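# Seat the lid fully on the box with suction

## Task

Place the lid onto the box so it sits completely down, resting there on its own rather than being held in place by the robot; then release it and withdraw the tool.

## Robot and tools

Robot: a single UR7e-style six-joint arm with a vacuum suction cup as its only tool. There is no gripper and only one arm, so every motion command is one row for that one arm.

Frames: everything is in the scene frame. Its origin is on the table top directly beneath the arm base; +z is up, +x points outward, and +y is to the left when facing along +x. The base itself may be slightly tilted. The controlled point is the cup point: the centre of the suction cup's rim when it touches nothing. The cup opens along the cup point's own +z axis, so a downward-facing cup has its local +z pointing toward the table. About 4 cm behind the rim the tool body and wrist camera stick out up to roughly 9 cm sideways, which matters near box walls.

A row is 8 numbers: x, y, z (absolute target position of the cup point, metres, scene frame), qw, qx, qy, qz (absolute target orientation, w first, scene frame), then suction in [-1, 1]. Suction is on for any value above 0.01 and off at 0.01 or below; it keeps its last value. Always resend the orientation you want in every row rather than copying a drifted reported quaternion.

Tools:
- execute_actions(actions): a list of actions run in sequence. Each action is a table of up to 15 rows, one row per 1/30 s control step; if shorter, its final row is held for the remaining steps. An empty list just reports state and images. An action is rejected if any target lies more than 0.6 m from the cup point's starting position along any of the cup point's axes; if the first action fails this, or any action is malformed, nothing runs.
- move(target, speed, stop_force, blocking): straight-line path of the cup point toward one absolute row (same 8-number layout). speed in m/s, 0.002 to 0.5 (default 0.25); rotation is capped at twice that in rad/s. Path duration is 0.5 to 10 s. stop_force (N, 9 to 40) ends the path once the wrist sensor feels that much extra resistance along the line to the target for two steps; the cup then backs to its position two steps earlier and holds. Use it only with very slow speeds when approaching a contact, not on rotating moves, and omit it when lifting off something. blocking=false returns after 0.5 s while the arm keeps going (not allowed with stop_force); then use wait(0) to check, and no other motion is accepted until it ends.
- wait(seconds): 0 to 10; lets time pass holding the last command.
- stop(): brakes a running move.
- zoom_image(camera, region): region [x0, y0, x1, y1] in pixels, at most 504 by 504; cameras cam_head_left and cam_head_right (896x504) and cam_wrist (504x504, fisheye).
- read_manual(section): only licence texts; useless for control.
- finished_scene(scene): closes the current scene by its number; irreversible, and the lid must already be seated and released.

Controller behaviour: each step the commanded pose is clipped to within 100 mm and 16 degrees of the measured pose, then pursued by damped inverse kinematics, position before orientation. Motion lags commands by about 0.17 s, so after big jumps the arm may still be travelling; follow up with more commands. 'Hand target' in a result is the pose the controller is now heading for. The arm is stiff: commanding even slightly past a firm contact can trigger a fault stop.

Reading results: the state line gives cup point position (m), quaternion (wxyz) and velocities. 'Wrist force' and 'Wrist torque' are in the cup point's axes; pushing on a surface gives force pointing back into the arm. Offsets up to about 4 N, noise up to about 2.4 N, saturation near 50 N. suction_measured near 0 means no seal; 0.83 or more is airtight; part_present turns 1 at 0.50 and back to 0 under 0.45. A move adds a 'move:' line: done, off_target, moving, held, fault, or contact (stop_force ended it); limits=paced means the target was clipped, limits=held means a check blocked steps. 'pose unreachable' means the clearance check altered or blocked the command. MOTOR HOT appears at 70 °C; at 85 °C the brakes engage until cool.

Suggested order: look at the images to find lid and box; move above the lid with the cup pointing down; descend slowly with stop_force and suction on until the rim seals fully on a flat, smooth spot of the lid (avoid edges, holes, seams; aim near its centre). Note that under vacuum the cup shortens, so the lid rides up to 12 mm closer to the tool. Lift clear, carry it above the box, align it, lower slowly until it rests seated, confirm with cameras and force, turn suction off, then rise at least 15 mm before moving away.

Avoid: torque faults (wrist joints limited to 24.9 N m, others 133 N m, including load weight), any external force of 150 N, fast impacts, and pressing past contacts. Do not knock or drop anything off the table. Loose objects may occasionally be nudged by outside pushes, so recheck the lid before finishing. If the cup seals to the table, switch suction off to free it.

Each tool is called by a JSON object that holds its "fn" and its "kwargs".

## Session

{"fn": "execute_actions", "kwargs": {"actions": []}}

Scene clock: 0.00 s.
end_effector_position=(+0.4291, +0.0079, +0.2270) suction_measured=0.01 part_present=0 end_effector_quat_wxyz=(-0.001, -0.010, +1.000, -0.001) end_effector_velocity=(+0.000, +0.000, -0.000) end_effector_angular_velocity=(+0.000, +0.000, +0.000)
Joint positions: [-0.315 -1.722  2.042 -1.891 -1.572  1.254]
Joint velocities: [ 0.  0. -0.  0. -0. -0.]
Joint torques (N m, as the arm reports them, + toward a larger angle): no reading
Wrist force (N, on the end effector, along its own x y z axes, offset not removed): no reading
Wrist torque (N m, same axes, about the end effector's origin, offset not removed): no reading
Hand target: +0.429, +0.008, +0.227; -0.001, -0.010, +1.000, -0.001

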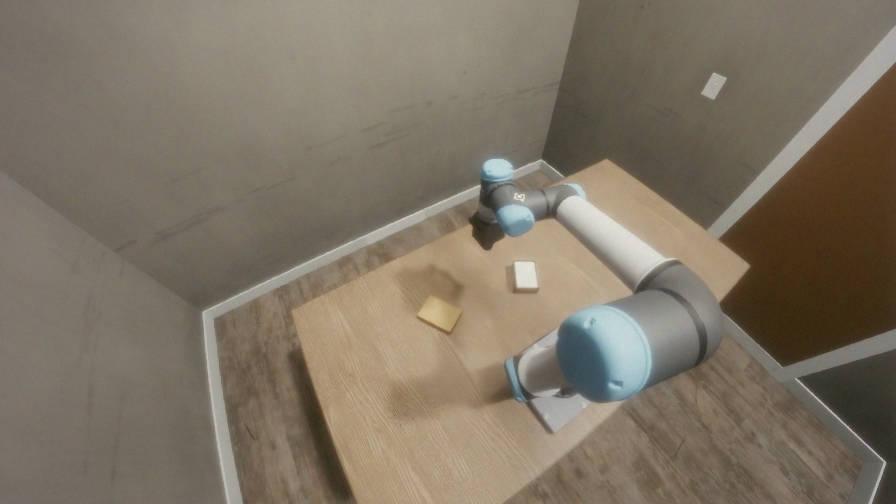

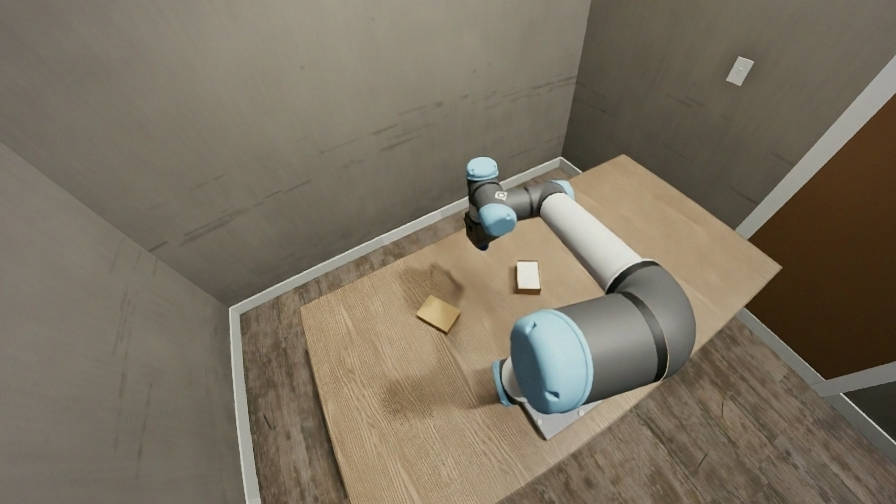

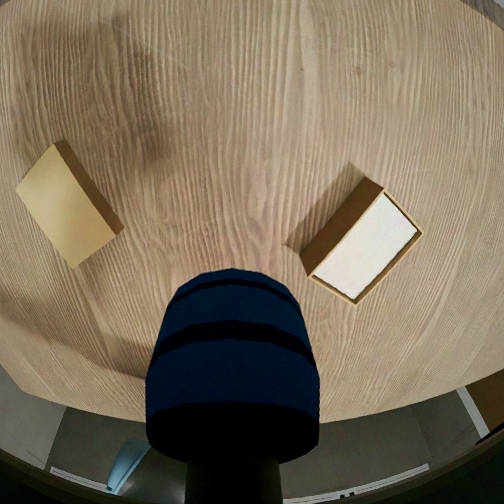

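{"fn": "move", "kwargs": {"target": [0.366,-0.123,0.12,0,-0.446,0.895,0,0]}}

{"fn": "move", "kwargs": {"target": [0.412,0.241,0.10,0,0.485,0.875,0,0], "speed": 0.4}}

Scene clock: 8.03 s.
end_effector_position=(+0.3660, -0.1227, +0.1203) suction_measured=0.01 part_present=0 end_effector_quat_wxyz=(-0.000, -0.445, +0.895, +0.000) end_effector_velocity=(-0.001, -0.002, -0.002) end_effector_angular_velocity=(+0.002, -0.003, +0.016)
Joint positions: [-0.695 -1.698  2.33  -2.202 -1.57  -0.028]
Joint velocities: [-0.008  0.002  0.004 -0.007  0.004 -0.024]
Joint torques (N m, as the arm reports them, + toward a larger angle): [-9.01 -8.98 -9.42 -4.16  2.29 -1.27]
Wrist force (N, on the end effector, along its own x y z axes, offset not removed): [-1.0 1.3 -1.5]
Wrist torque (N m, same axes, about the end effector's origin, offset not removed): [0.61 -0.06 -0.37]
Hand target: +0.366, -0.123, +0.120; -0.000, -0.446, +0.895, +0.000
Off the commanded pose: 0.000 m, 0 deg.
move: done

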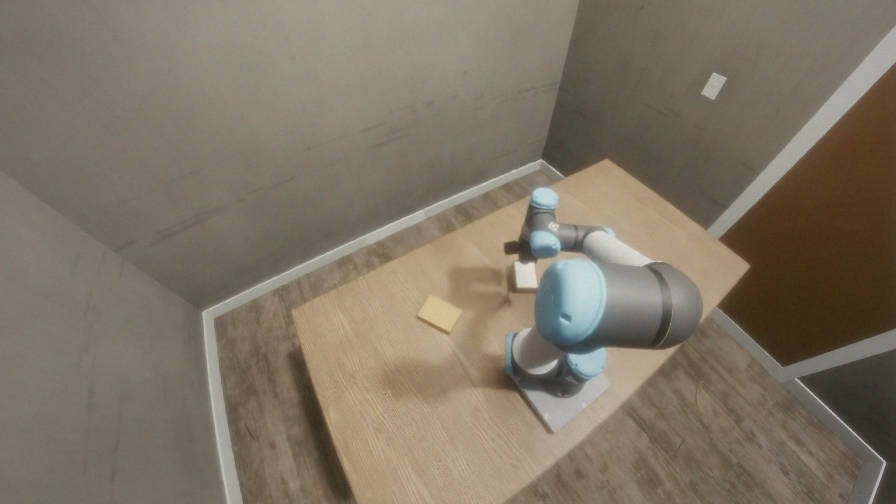

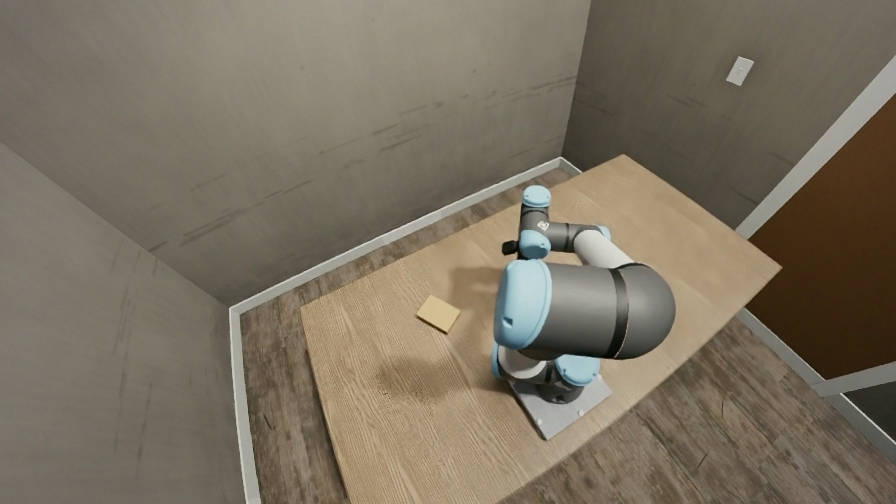

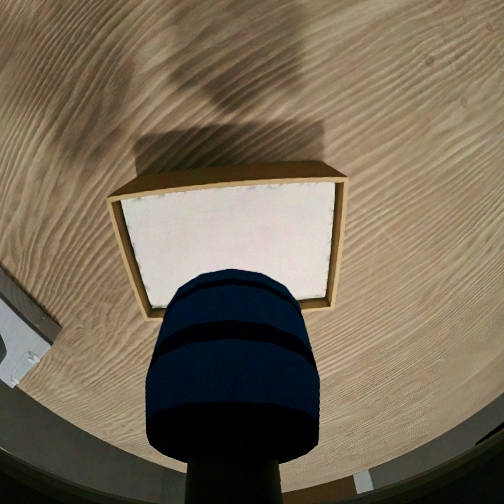

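Scene clock: 11.17 s.
end_effector_position=(+0.4119, +0.2407, +0.1000) suction_measured=0.01 part_present=0 end_effector_quat_wxyz=(+0.001, +0.484, +0.875, +0.000) end_effector_velocity=(+0.001, +0.002, +0.000) end_effector_angular_velocity=(-0.004, +0.000, -0.015)
Joint positions: [ 0.227 -1.437  2.133 -2.269 -1.57   2.826]
Joint velocities: [ 0.006  0.004 -0.006  0.003 -0.004  0.021]
Joint torques (N m, as the arm reports them, + toward a larger angle): [  5.22 -18.06 -30.41  -0.9   -2.78   1.32]
Wrist force (N, on the end effector, along its own x y z axes, offset not removed): [-0.3 1.4 -0.4]
Wrist torque (N m, same axes, about the end effector's origin, offset not removed): [0.29 0.01 -0.19]
Hand target: +0.412, +0.241, +0.100; +0.001, +0.485, +0.875, +0.000
Off the commanded pose: 0.000 m, 0 deg.
move: done

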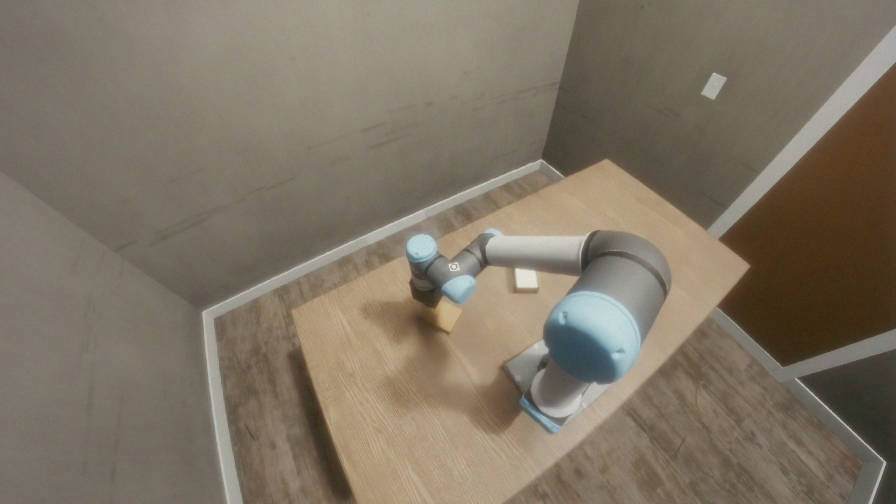

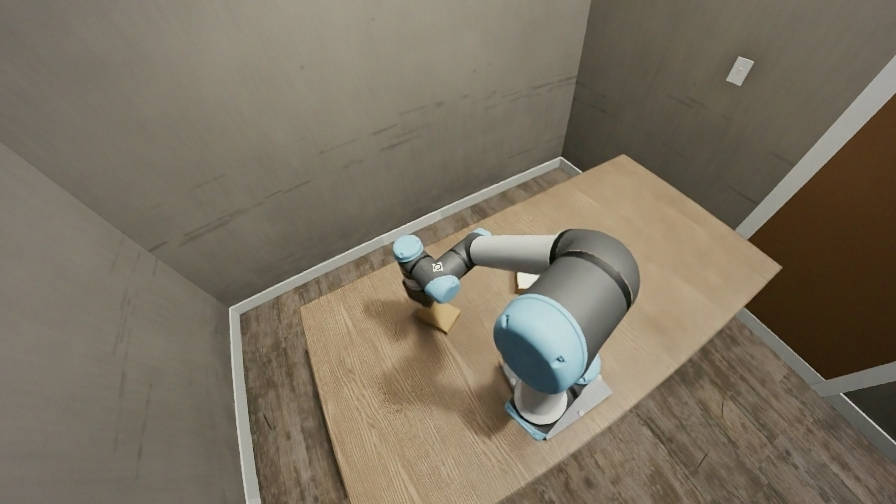

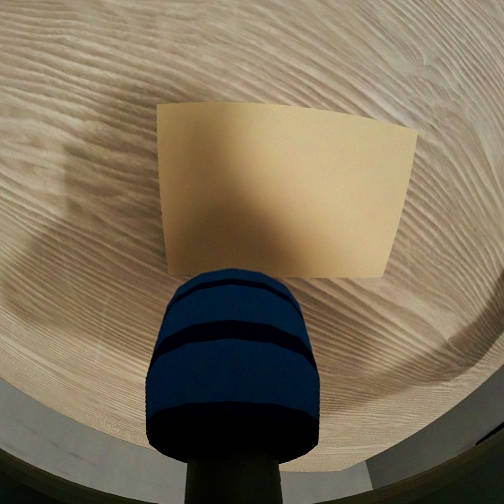

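{"fn": "move", "kwargs": {"target": [0.4025,0.213,0.07,0,0.5,0.866,0,0], "speed": 0.1}}

Scene clock: 14.57 s.
end_effector_position=(+0.4025, +0.2132, +0.0703) suction_measured=0.01 part_present=0 end_effector_quat_wxyz=(-0.000, +0.500, +0.866, -0.000) end_effector_velocity=(-0.000, -0.002, -0.002) end_effector_angular_velocity=(-0.001, -0.000, -0.002)
Joint positions: [ 0.172 -1.426  2.222 -2.368 -1.57   2.807]
Joint velocities: [-0.004  0.002  0.006 -0.008 -0.001 -0.002]
Joint torques (N m, as the arm reports them, + toward a larger angle): [ -7.95 -16.08  -6.62  -4.15   2.34  -1.39]
Wrist force (N, on the end effector, along its own x y z axes, offset not removed): [-1.6 3.7 -3.7]
Wrist torque (N m, same axes, about the end effector's origin, offset not removed): [1.00 0.18 -0.11]
Hand target: +0.402, +0.213, +0.070; -0.000, +0.500, +0.866, -0.000
Off the commanded pose: 0.000 m, 0 deg.
move: done

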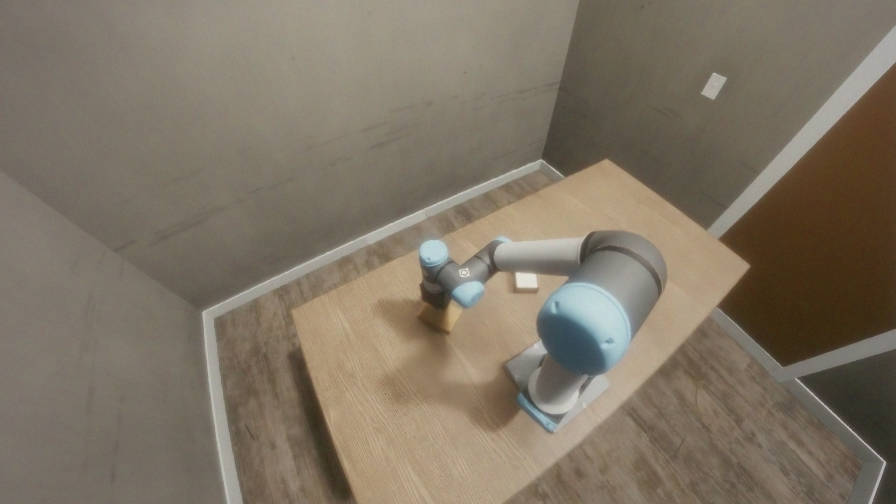

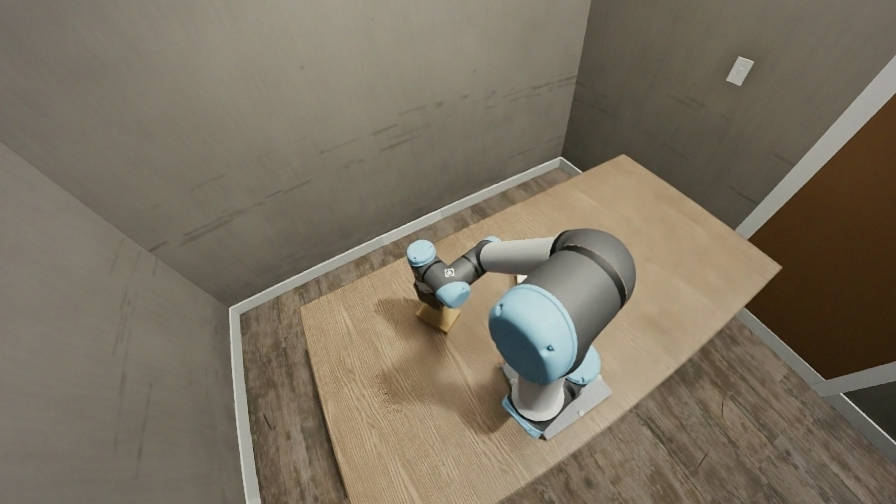

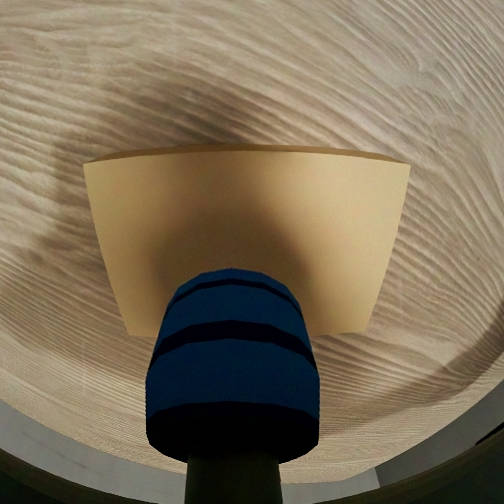

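{"fn": "zoom_image", "kwargs": {"camera": "cam_wrist", "region": [60,120,440,220]}}

{"fn": "move", "kwargs": {"target": [0.4025,0.213,0.035,0,0.5,0.866,0,0], "speed": 0.05, "stop_force": 10}}

{"fn": "move", "kwargs": {"target": [0.4025,0.213,0.005,0,0.5,0.866,0,1], "speed": 0.008, "stop_force": 10}}

Region (60, 120, 440, 220) of cam_wrist's 504x504 image, scaled by 1.326, with more detail than that image has; it fills the top 133 rows of this view, and the rest is white.

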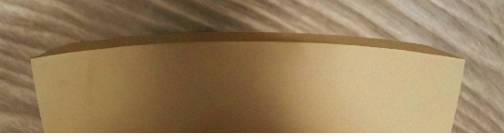

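Scene clock: 20.80 s.
end_effector_position=(+0.4025, +0.2129, +0.0354) suction_measured=0.01 part_present=0 end_effector_quat_wxyz=(-0.000, +0.500, +0.866, -0.000) end_effector_velocity=(-0.000, -0.000, -0.003) end_effector_angular_velocity=(-0.001, +0.001, +0.001)
Joint positions: [ 0.171 -1.347  2.256 -2.48  -1.57   2.807]
Joint velocities: [ 0.     0.008  0.003 -0.009 -0.    -0.   ]
Joint torques (N m, as the arm reports them, + toward a larger angle): [  1.02 -17.87  -6.31  -4.01   1.95   0.89]
Wrist force (N, on the end effector, along its own x y z axes, offset not removed): [-4.1 1.3 -2.7]
Wrist torque (N m, same axes, about the end effector's origin, offset not removed): [0.36 0.41 0.10]
Hand target: +0.402, +0.213, +0.035; -0.000, +0.500, +0.866, -0.000
Off the commanded pose: 0.000 m, 0 deg.
move: done

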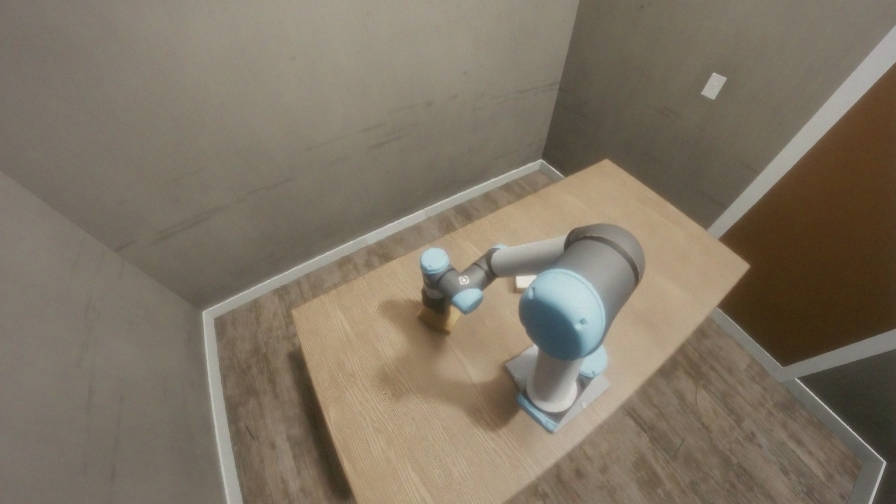

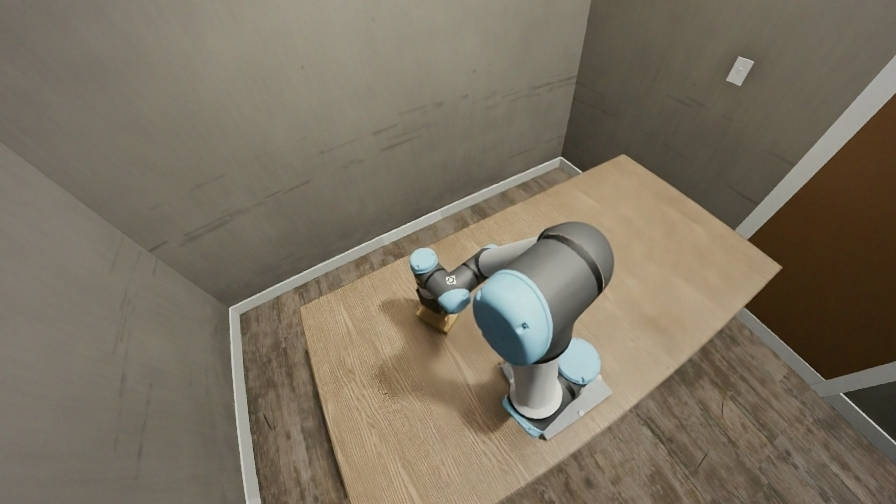

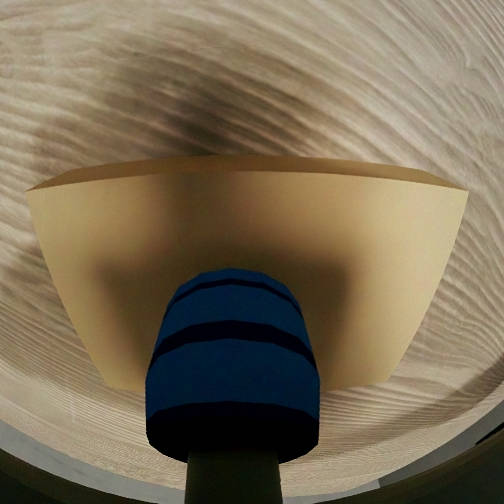

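Scene clock: 23.90 s.
end_effector_position=(+0.4024, +0.2130, +0.0138) suction_measured=1.00 part_present=1 end_effector_quat_wxyz=(-0.000, +0.500, +0.866, -0.000) end_effector_velocity=(-0.001, -0.000, +0.001) end_effector_angular_velocity=(-0.001, +0.004, +0.000)
Joint positions: [ 0.171 -1.294  2.271 -2.549 -1.57   2.807]
Joint velocities: [ 0.    -0.005 -0.     0.008 -0.001  0.   ]
Joint torques (N m, as the arm reports them, + toward a larger angle): [  5.21 -23.34 -12.01   1.99   1.09   0.95]
Wrist force (N, on the end effector, along its own x y z axes, offset not removed): [-3.5 2.0 -27.6]
Wrist torque (N m, same axes, about the end effector's origin, offset not removed): [0.31 0.46 -0.02]
Hand target: +0.402, +0.213, +0.014; -0.000, +0.500, +0.866, -0.000
Off the commanded pose: 0.009 m, 0 deg.
move: contact

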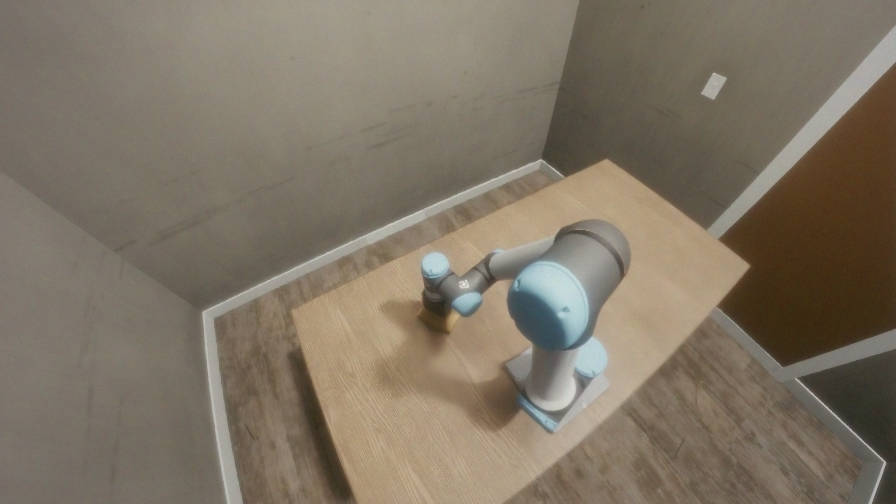

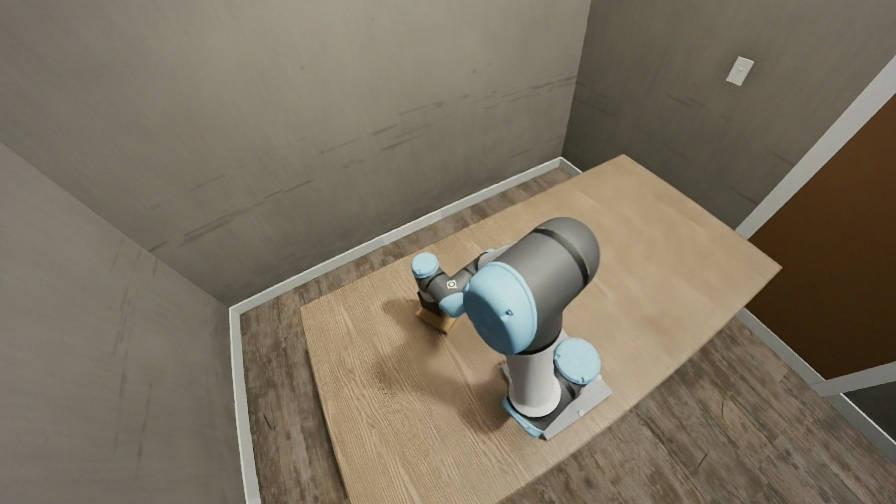

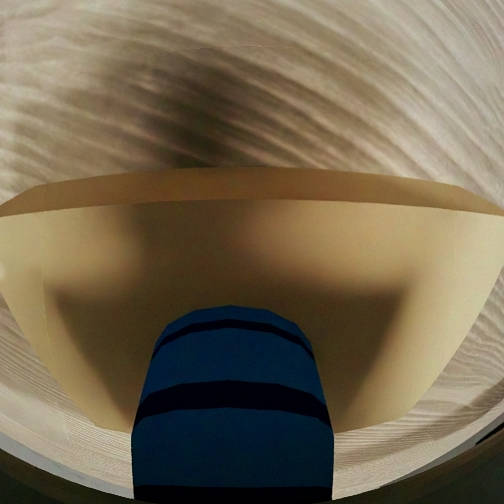

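{"fn": "move", "kwargs": {"target": [0.4025,0.213,0.09,0,0.5,0.866,0,1], "speed": 0.15}}

{"fn": "move", "kwargs": {"target": [0.351,-0.132,0.09,0,-0.481,0.877,0,1], "speed": 0.35}}

{"fn": "move", "kwargs": {"target": [0.351,-0.132,0.07,0,-0.481,0.877,0,1], "speed": 0.05}}

{"fn": "zoom_image", "kwargs": {"camera": "cam_wrist", "region": [60,120,440,220]}}

Scene clock: 29.90 s.
end_effector_position=(+0.4026, +0.2131, +0.0896) suction_measured=1.00 part_present=1 end_effector_quat_wxyz=(+0.000, +0.500, +0.866, +0.000) end_effector_velocity=(-0.000, -0.000, +0.003) end_effector_angular_velocity=(+0.000, +0.002, +0.000)
Joint positions: [ 0.171 -1.465  2.201 -2.307 -1.57   2.807]
Joint velocities: [-0.    -0.006 -0.004  0.011  0.    -0.001]
Joint torques (N m, as the arm reports them, + toward a larger angle): [ -8.59 -28.3  -27.71  -0.95   1.88  -1.37]
Wrist force (N, on the end effector, along its own x y z axes, offset not removed): [-0.9 1.3 1.2]
Wrist torque (N m, same axes, about the end effector's origin, offset not removed): [0.30 -0.14 -0.14]
Hand target: +0.403, +0.213, +0.090; +0.000, +0.500, +0.866, +0.000
Off the commanded pose: 0.000 m, 0 deg.
move: done

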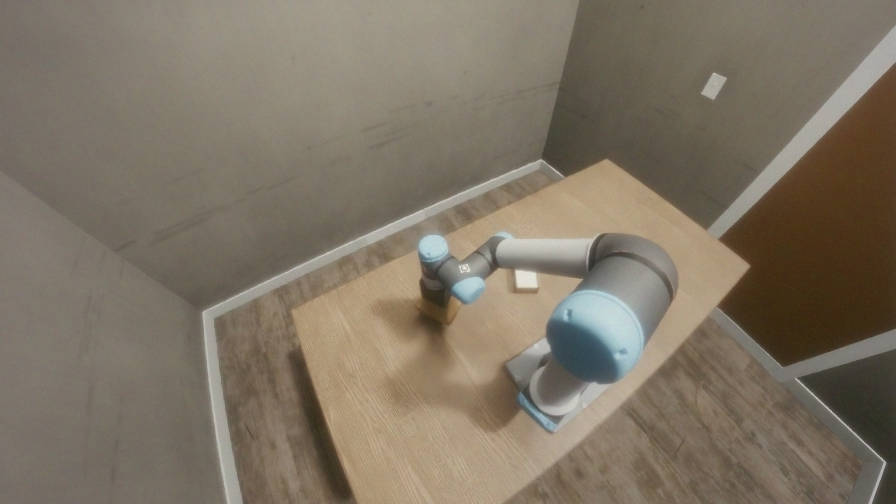

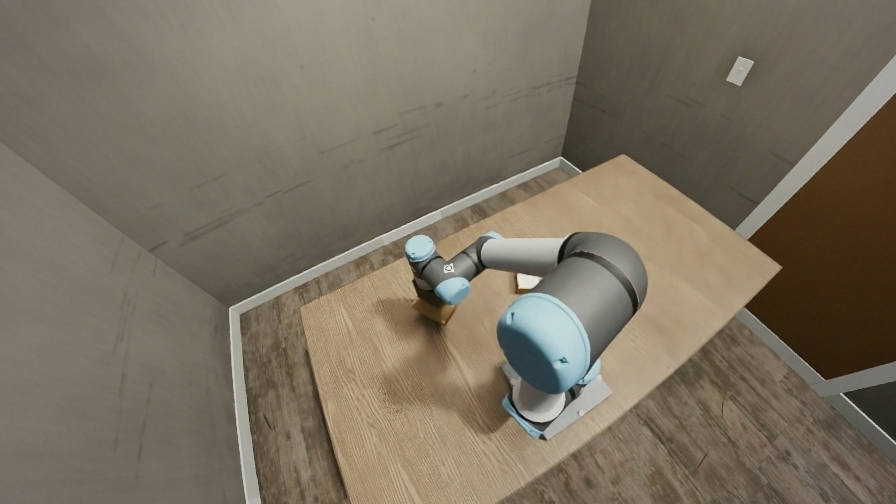

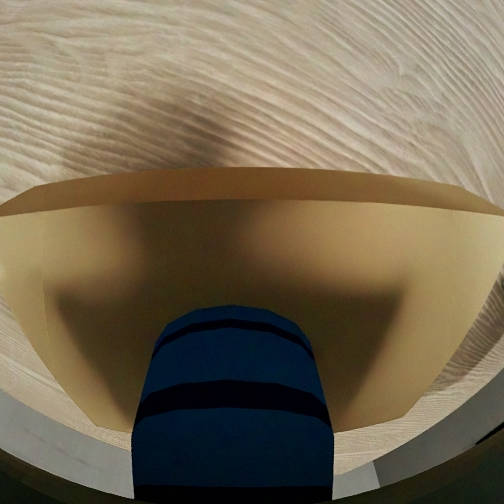

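Scene clock: 33.50 s.
end_effector_position=(+0.3510, -0.1317, +0.0901) suction_measured=1.00 part_present=1 end_effector_quat_wxyz=(-0.001, -0.480, +0.877, +0.000) end_effector_velocity=(-0.000, -0.002, -0.000) end_effector_angular_velocity=(+0.005, -0.002, +0.017)
Joint positions: [-0.74  -1.664  2.4   -2.306 -1.571 -0.153]
Joint velocities: [-0.009  0.002 -0.001  0.001  0.005 -0.026]
Joint torques (N m, as the arm reports them, + toward a larger angle): [ -9.82  -7.19 -27.93  -1.02   2.26  -1.62]
Wrist force (N, on the end effector, along its own x y z axes, offset not removed): [-1.0 0.1 -2.1]
Wrist torque (N m, same axes, about the end effector's origin, offset not removed): [0.22 0.07 -0.21]
Hand target: +0.351, -0.132, +0.090; -0.000, -0.481, +0.877, +0.001
Off the commanded pose: 0.000 m, 0 deg.
move: done

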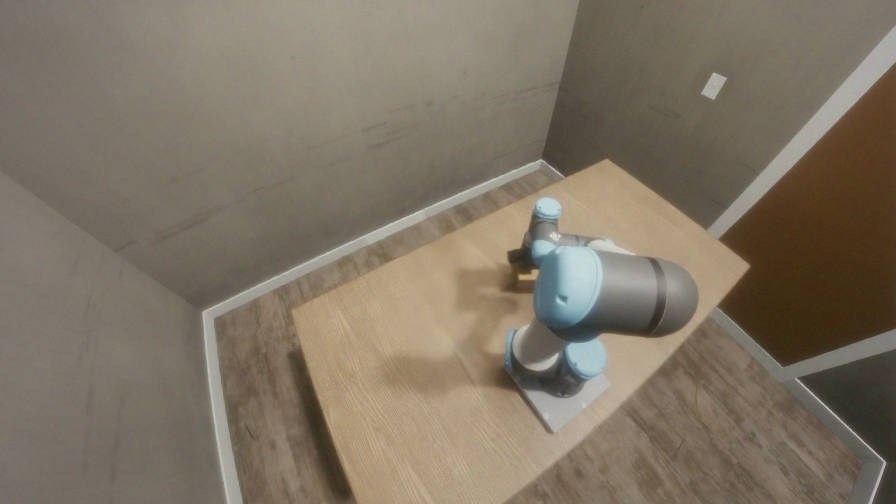

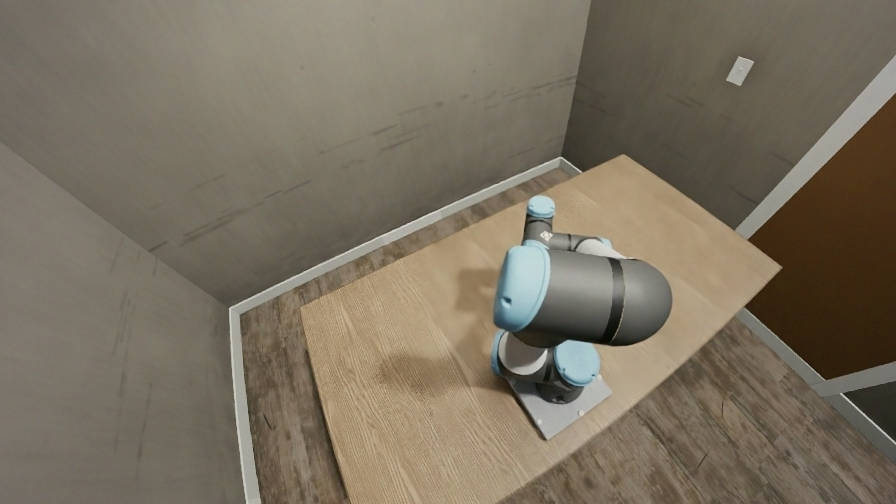

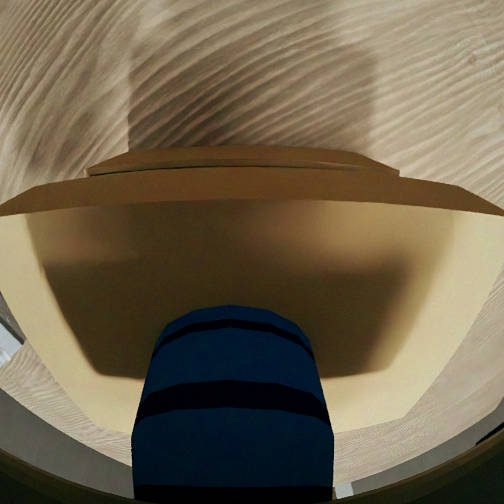

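Scene clock: 34.37 s.
end_effector_position=(+0.3510, -0.1320, +0.0704) suction_measured=1.00 part_present=1 end_effector_quat_wxyz=(-0.000, -0.481, +0.877, +0.000) end_effector_velocity=(+0.000, -0.000, -0.003) end_effector_angular_velocity=(-0.001, -0.001, +0.001)
Joint positions: [-0.742 -1.616  2.428 -2.382 -1.57  -0.156]
Joint velocities: [ 0.     0.008  0.003 -0.013  0.001 -0.   ]
Joint torques (N m, as the arm reports them, + toward a larger angle): [-8.4  -9.62 -5.66 -4.35  2.36 -1.37]
Wrist force (N, on the end effector, along its own x y z axes, offset not removed): [-4.1 -1.5 -2.7]
Wrist torque (N m, same axes, about the end effector's origin, offset not removed): [-0.09 0.49 -0.06]
Hand target: +0.351, -0.132, +0.070; -0.000, -0.481, +0.877, +0.000
Off the commanded pose: 0.000 m, 0 deg.
move: done

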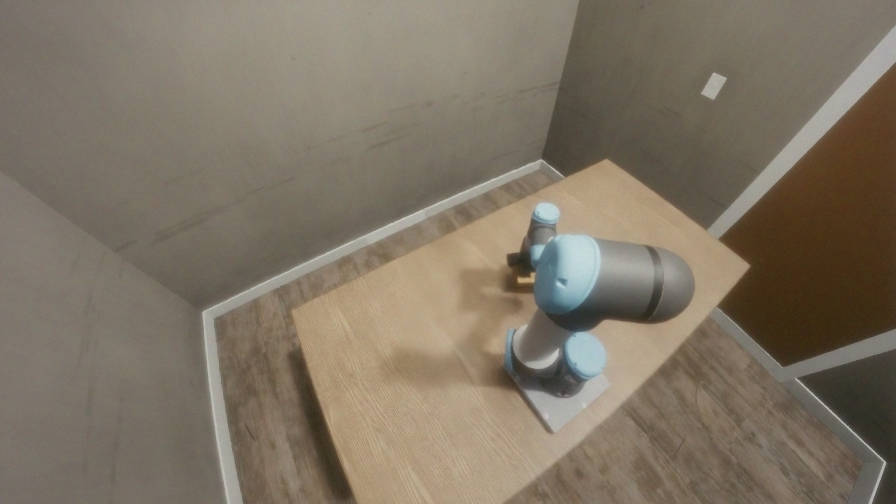

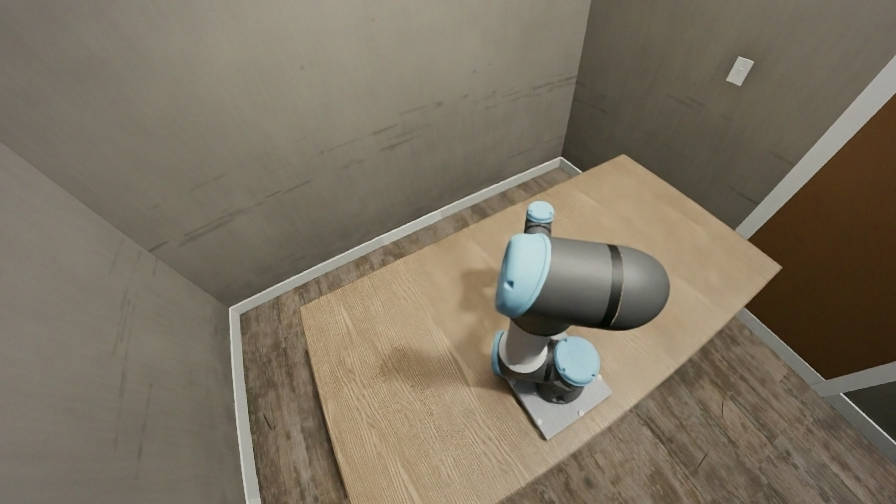

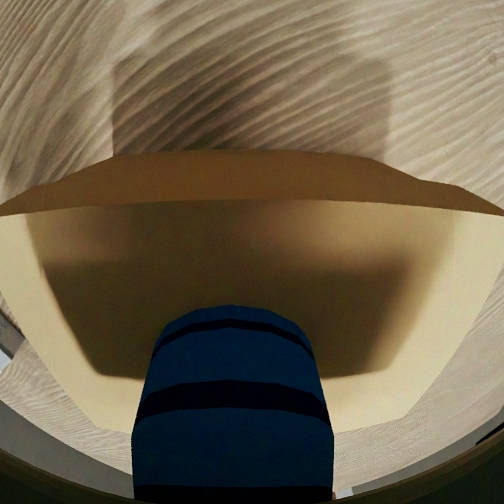

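Region (60, 120, 440, 220) of cam_wrist's 504x504 image, scaled by 1.326, with more detail than that image has; it fills the top 133 rows of this view, and the rest is white.

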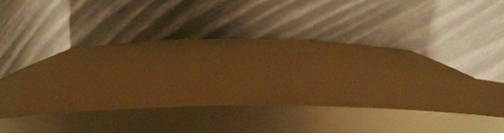

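{"fn": "move", "kwargs": {"target": [0.3493,-0.1297,0.07,0,-0.475,0.880,0,1], "speed": 0.02}}

{"fn": "zoom_image", "kwargs": {"camera": "cam_wrist", "region": [60,120,440,220]}}

{"fn": "move", "kwargs": {"target": [0.3493,-0.1297,0.02,0,-0.475,0.880,0,1], "speed": 0.007, "stop_force": 10}}

Scene clock: 38.80 s.
end_effector_position=(+0.3494, -0.1299, +0.0700) suction_measured=1.00 part_present=1 end_effector_quat_wxyz=(+0.000, -0.475, +0.880, +0.000) end_effector_velocity=(-0.001, +0.002, -0.001) end_effector_angular_velocity=(+0.001, +0.001, -0.007)
Joint positions: [-0.74  -1.621  2.434 -2.384 -1.57  -0.142]
Joint velocities: [ 0.001 -0.003  0.004  0.    -0.     0.008]
Joint torques (N m, as the arm reports them, + toward a larger angle): [  8.12 -22.66  -5.05  -0.83   2.11   0.89]
Wrist force (N, on the end effector, along its own x y z axes, offset not removed): [0.1 -0.8 -1.0]
Wrist torque (N m, same axes, about the end effector's origin, offset not removed): [0.30 -0.31 0.00]
Hand target: +0.349, -0.130, +0.070; +0.000, -0.475, +0.880, -0.000
Off the commanded pose: 0.000 m, 0 deg.
move: done

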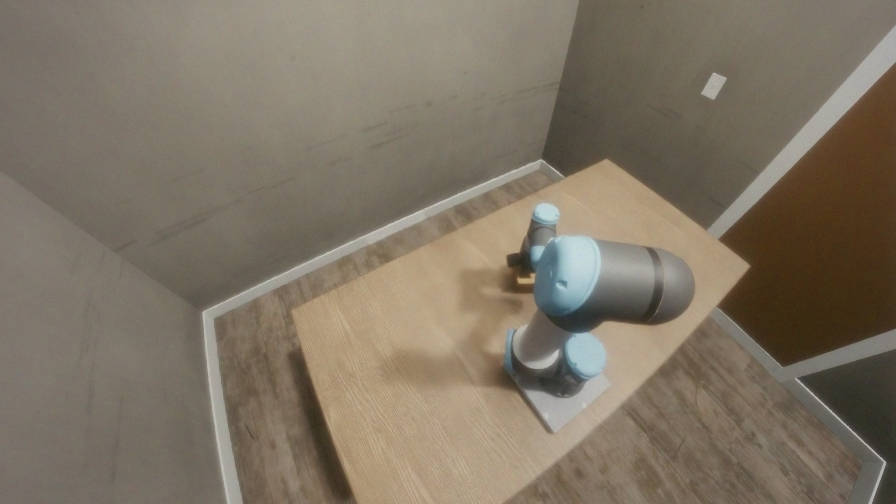

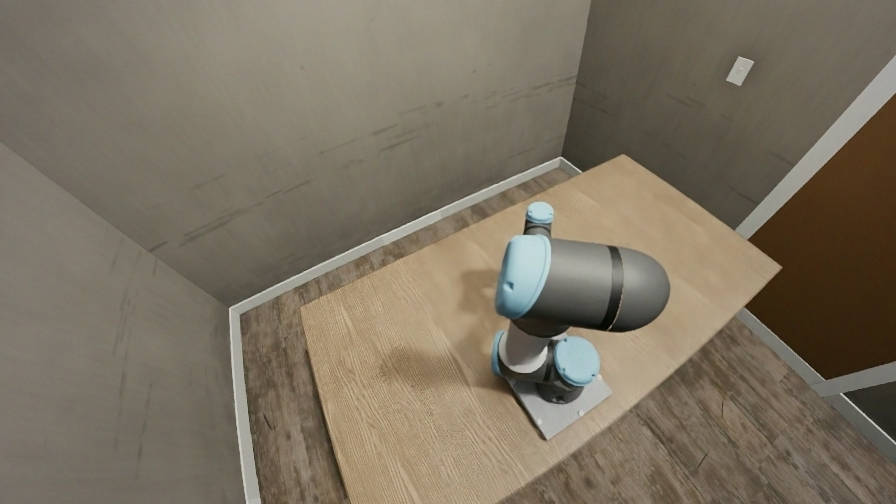

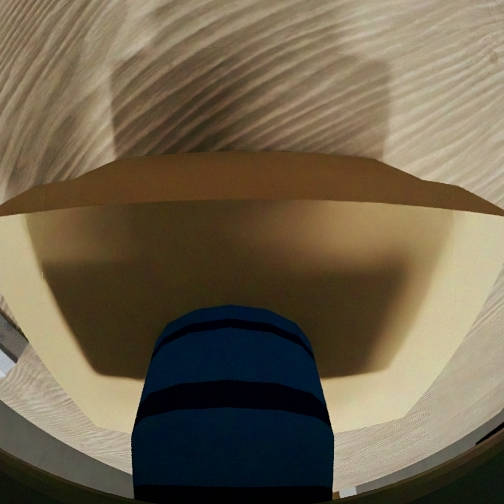

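Region (60, 120, 440, 220) of cam_wrist's 504x504 image, scaled by 1.326, with more detail than that image has; it fills the top 133 rows of this view, and the rest is white.

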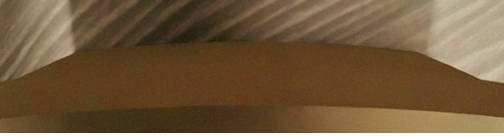

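Scene clock: 43.87 s.
end_effector_position=(+0.3492, -0.1296, +0.0373) suction_measured=1.00 part_present=1 end_effector_quat_wxyz=(-0.000, -0.475, +0.880, +0.000) end_effector_velocity=(-0.000, +0.000, +0.002) end_effector_angular_velocity=(+0.001, +0.001, -0.000)
Joint positions: [-0.74  -1.528  2.472 -2.515 -1.57  -0.142]
Joint velocities: [-0.    -0.006 -0.002  0.009  0.     0.   ]
Joint torques (N m, as the arm reports them, + toward a larger angle): [  4.1  -14.13 -18.16   1.13   1.32   1.09]
Wrist force (N, on the end effector, along its own x y z axes, offset not removed): [-2.4 6.2 -32.6]
Wrist torque (N m, same axes, about the end effector's origin, offset not removed): [0.34 0.31 -0.11]
Hand target: +0.349, -0.130, +0.038; +0.000, -0.475, +0.880, +0.000
Off the commanded pose: 0.017 m, 0 deg.
move: contact

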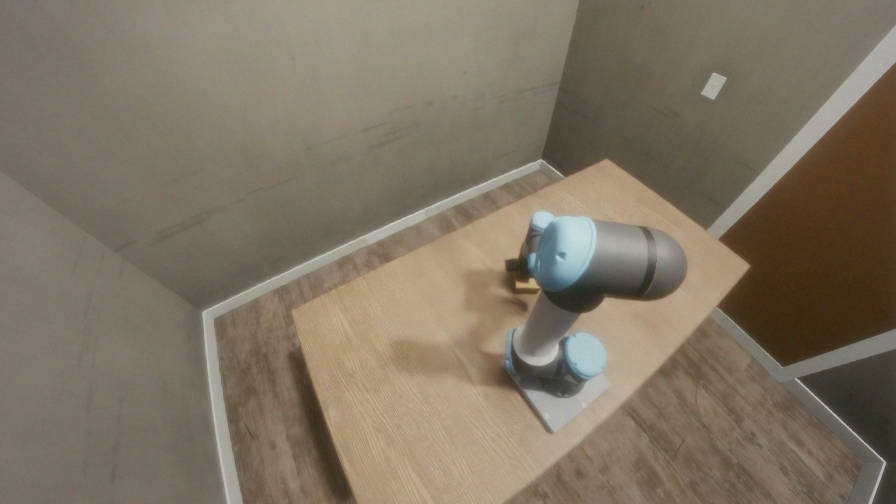

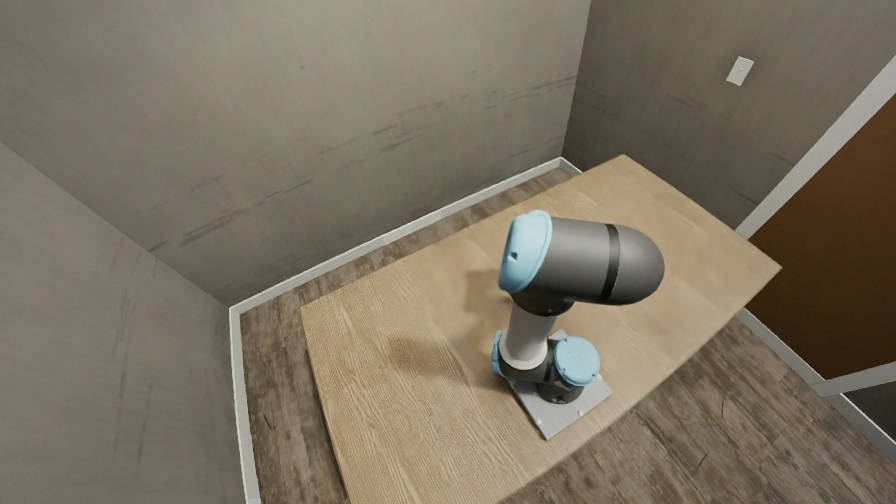

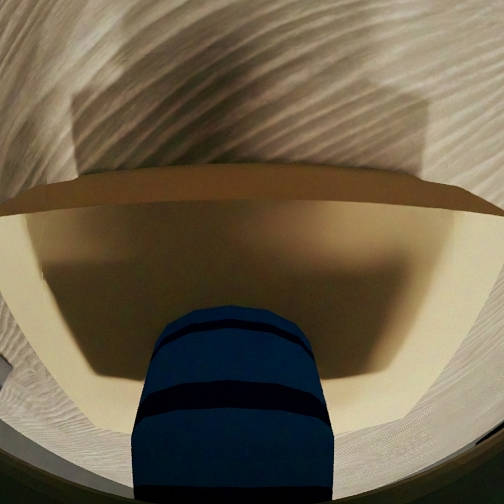

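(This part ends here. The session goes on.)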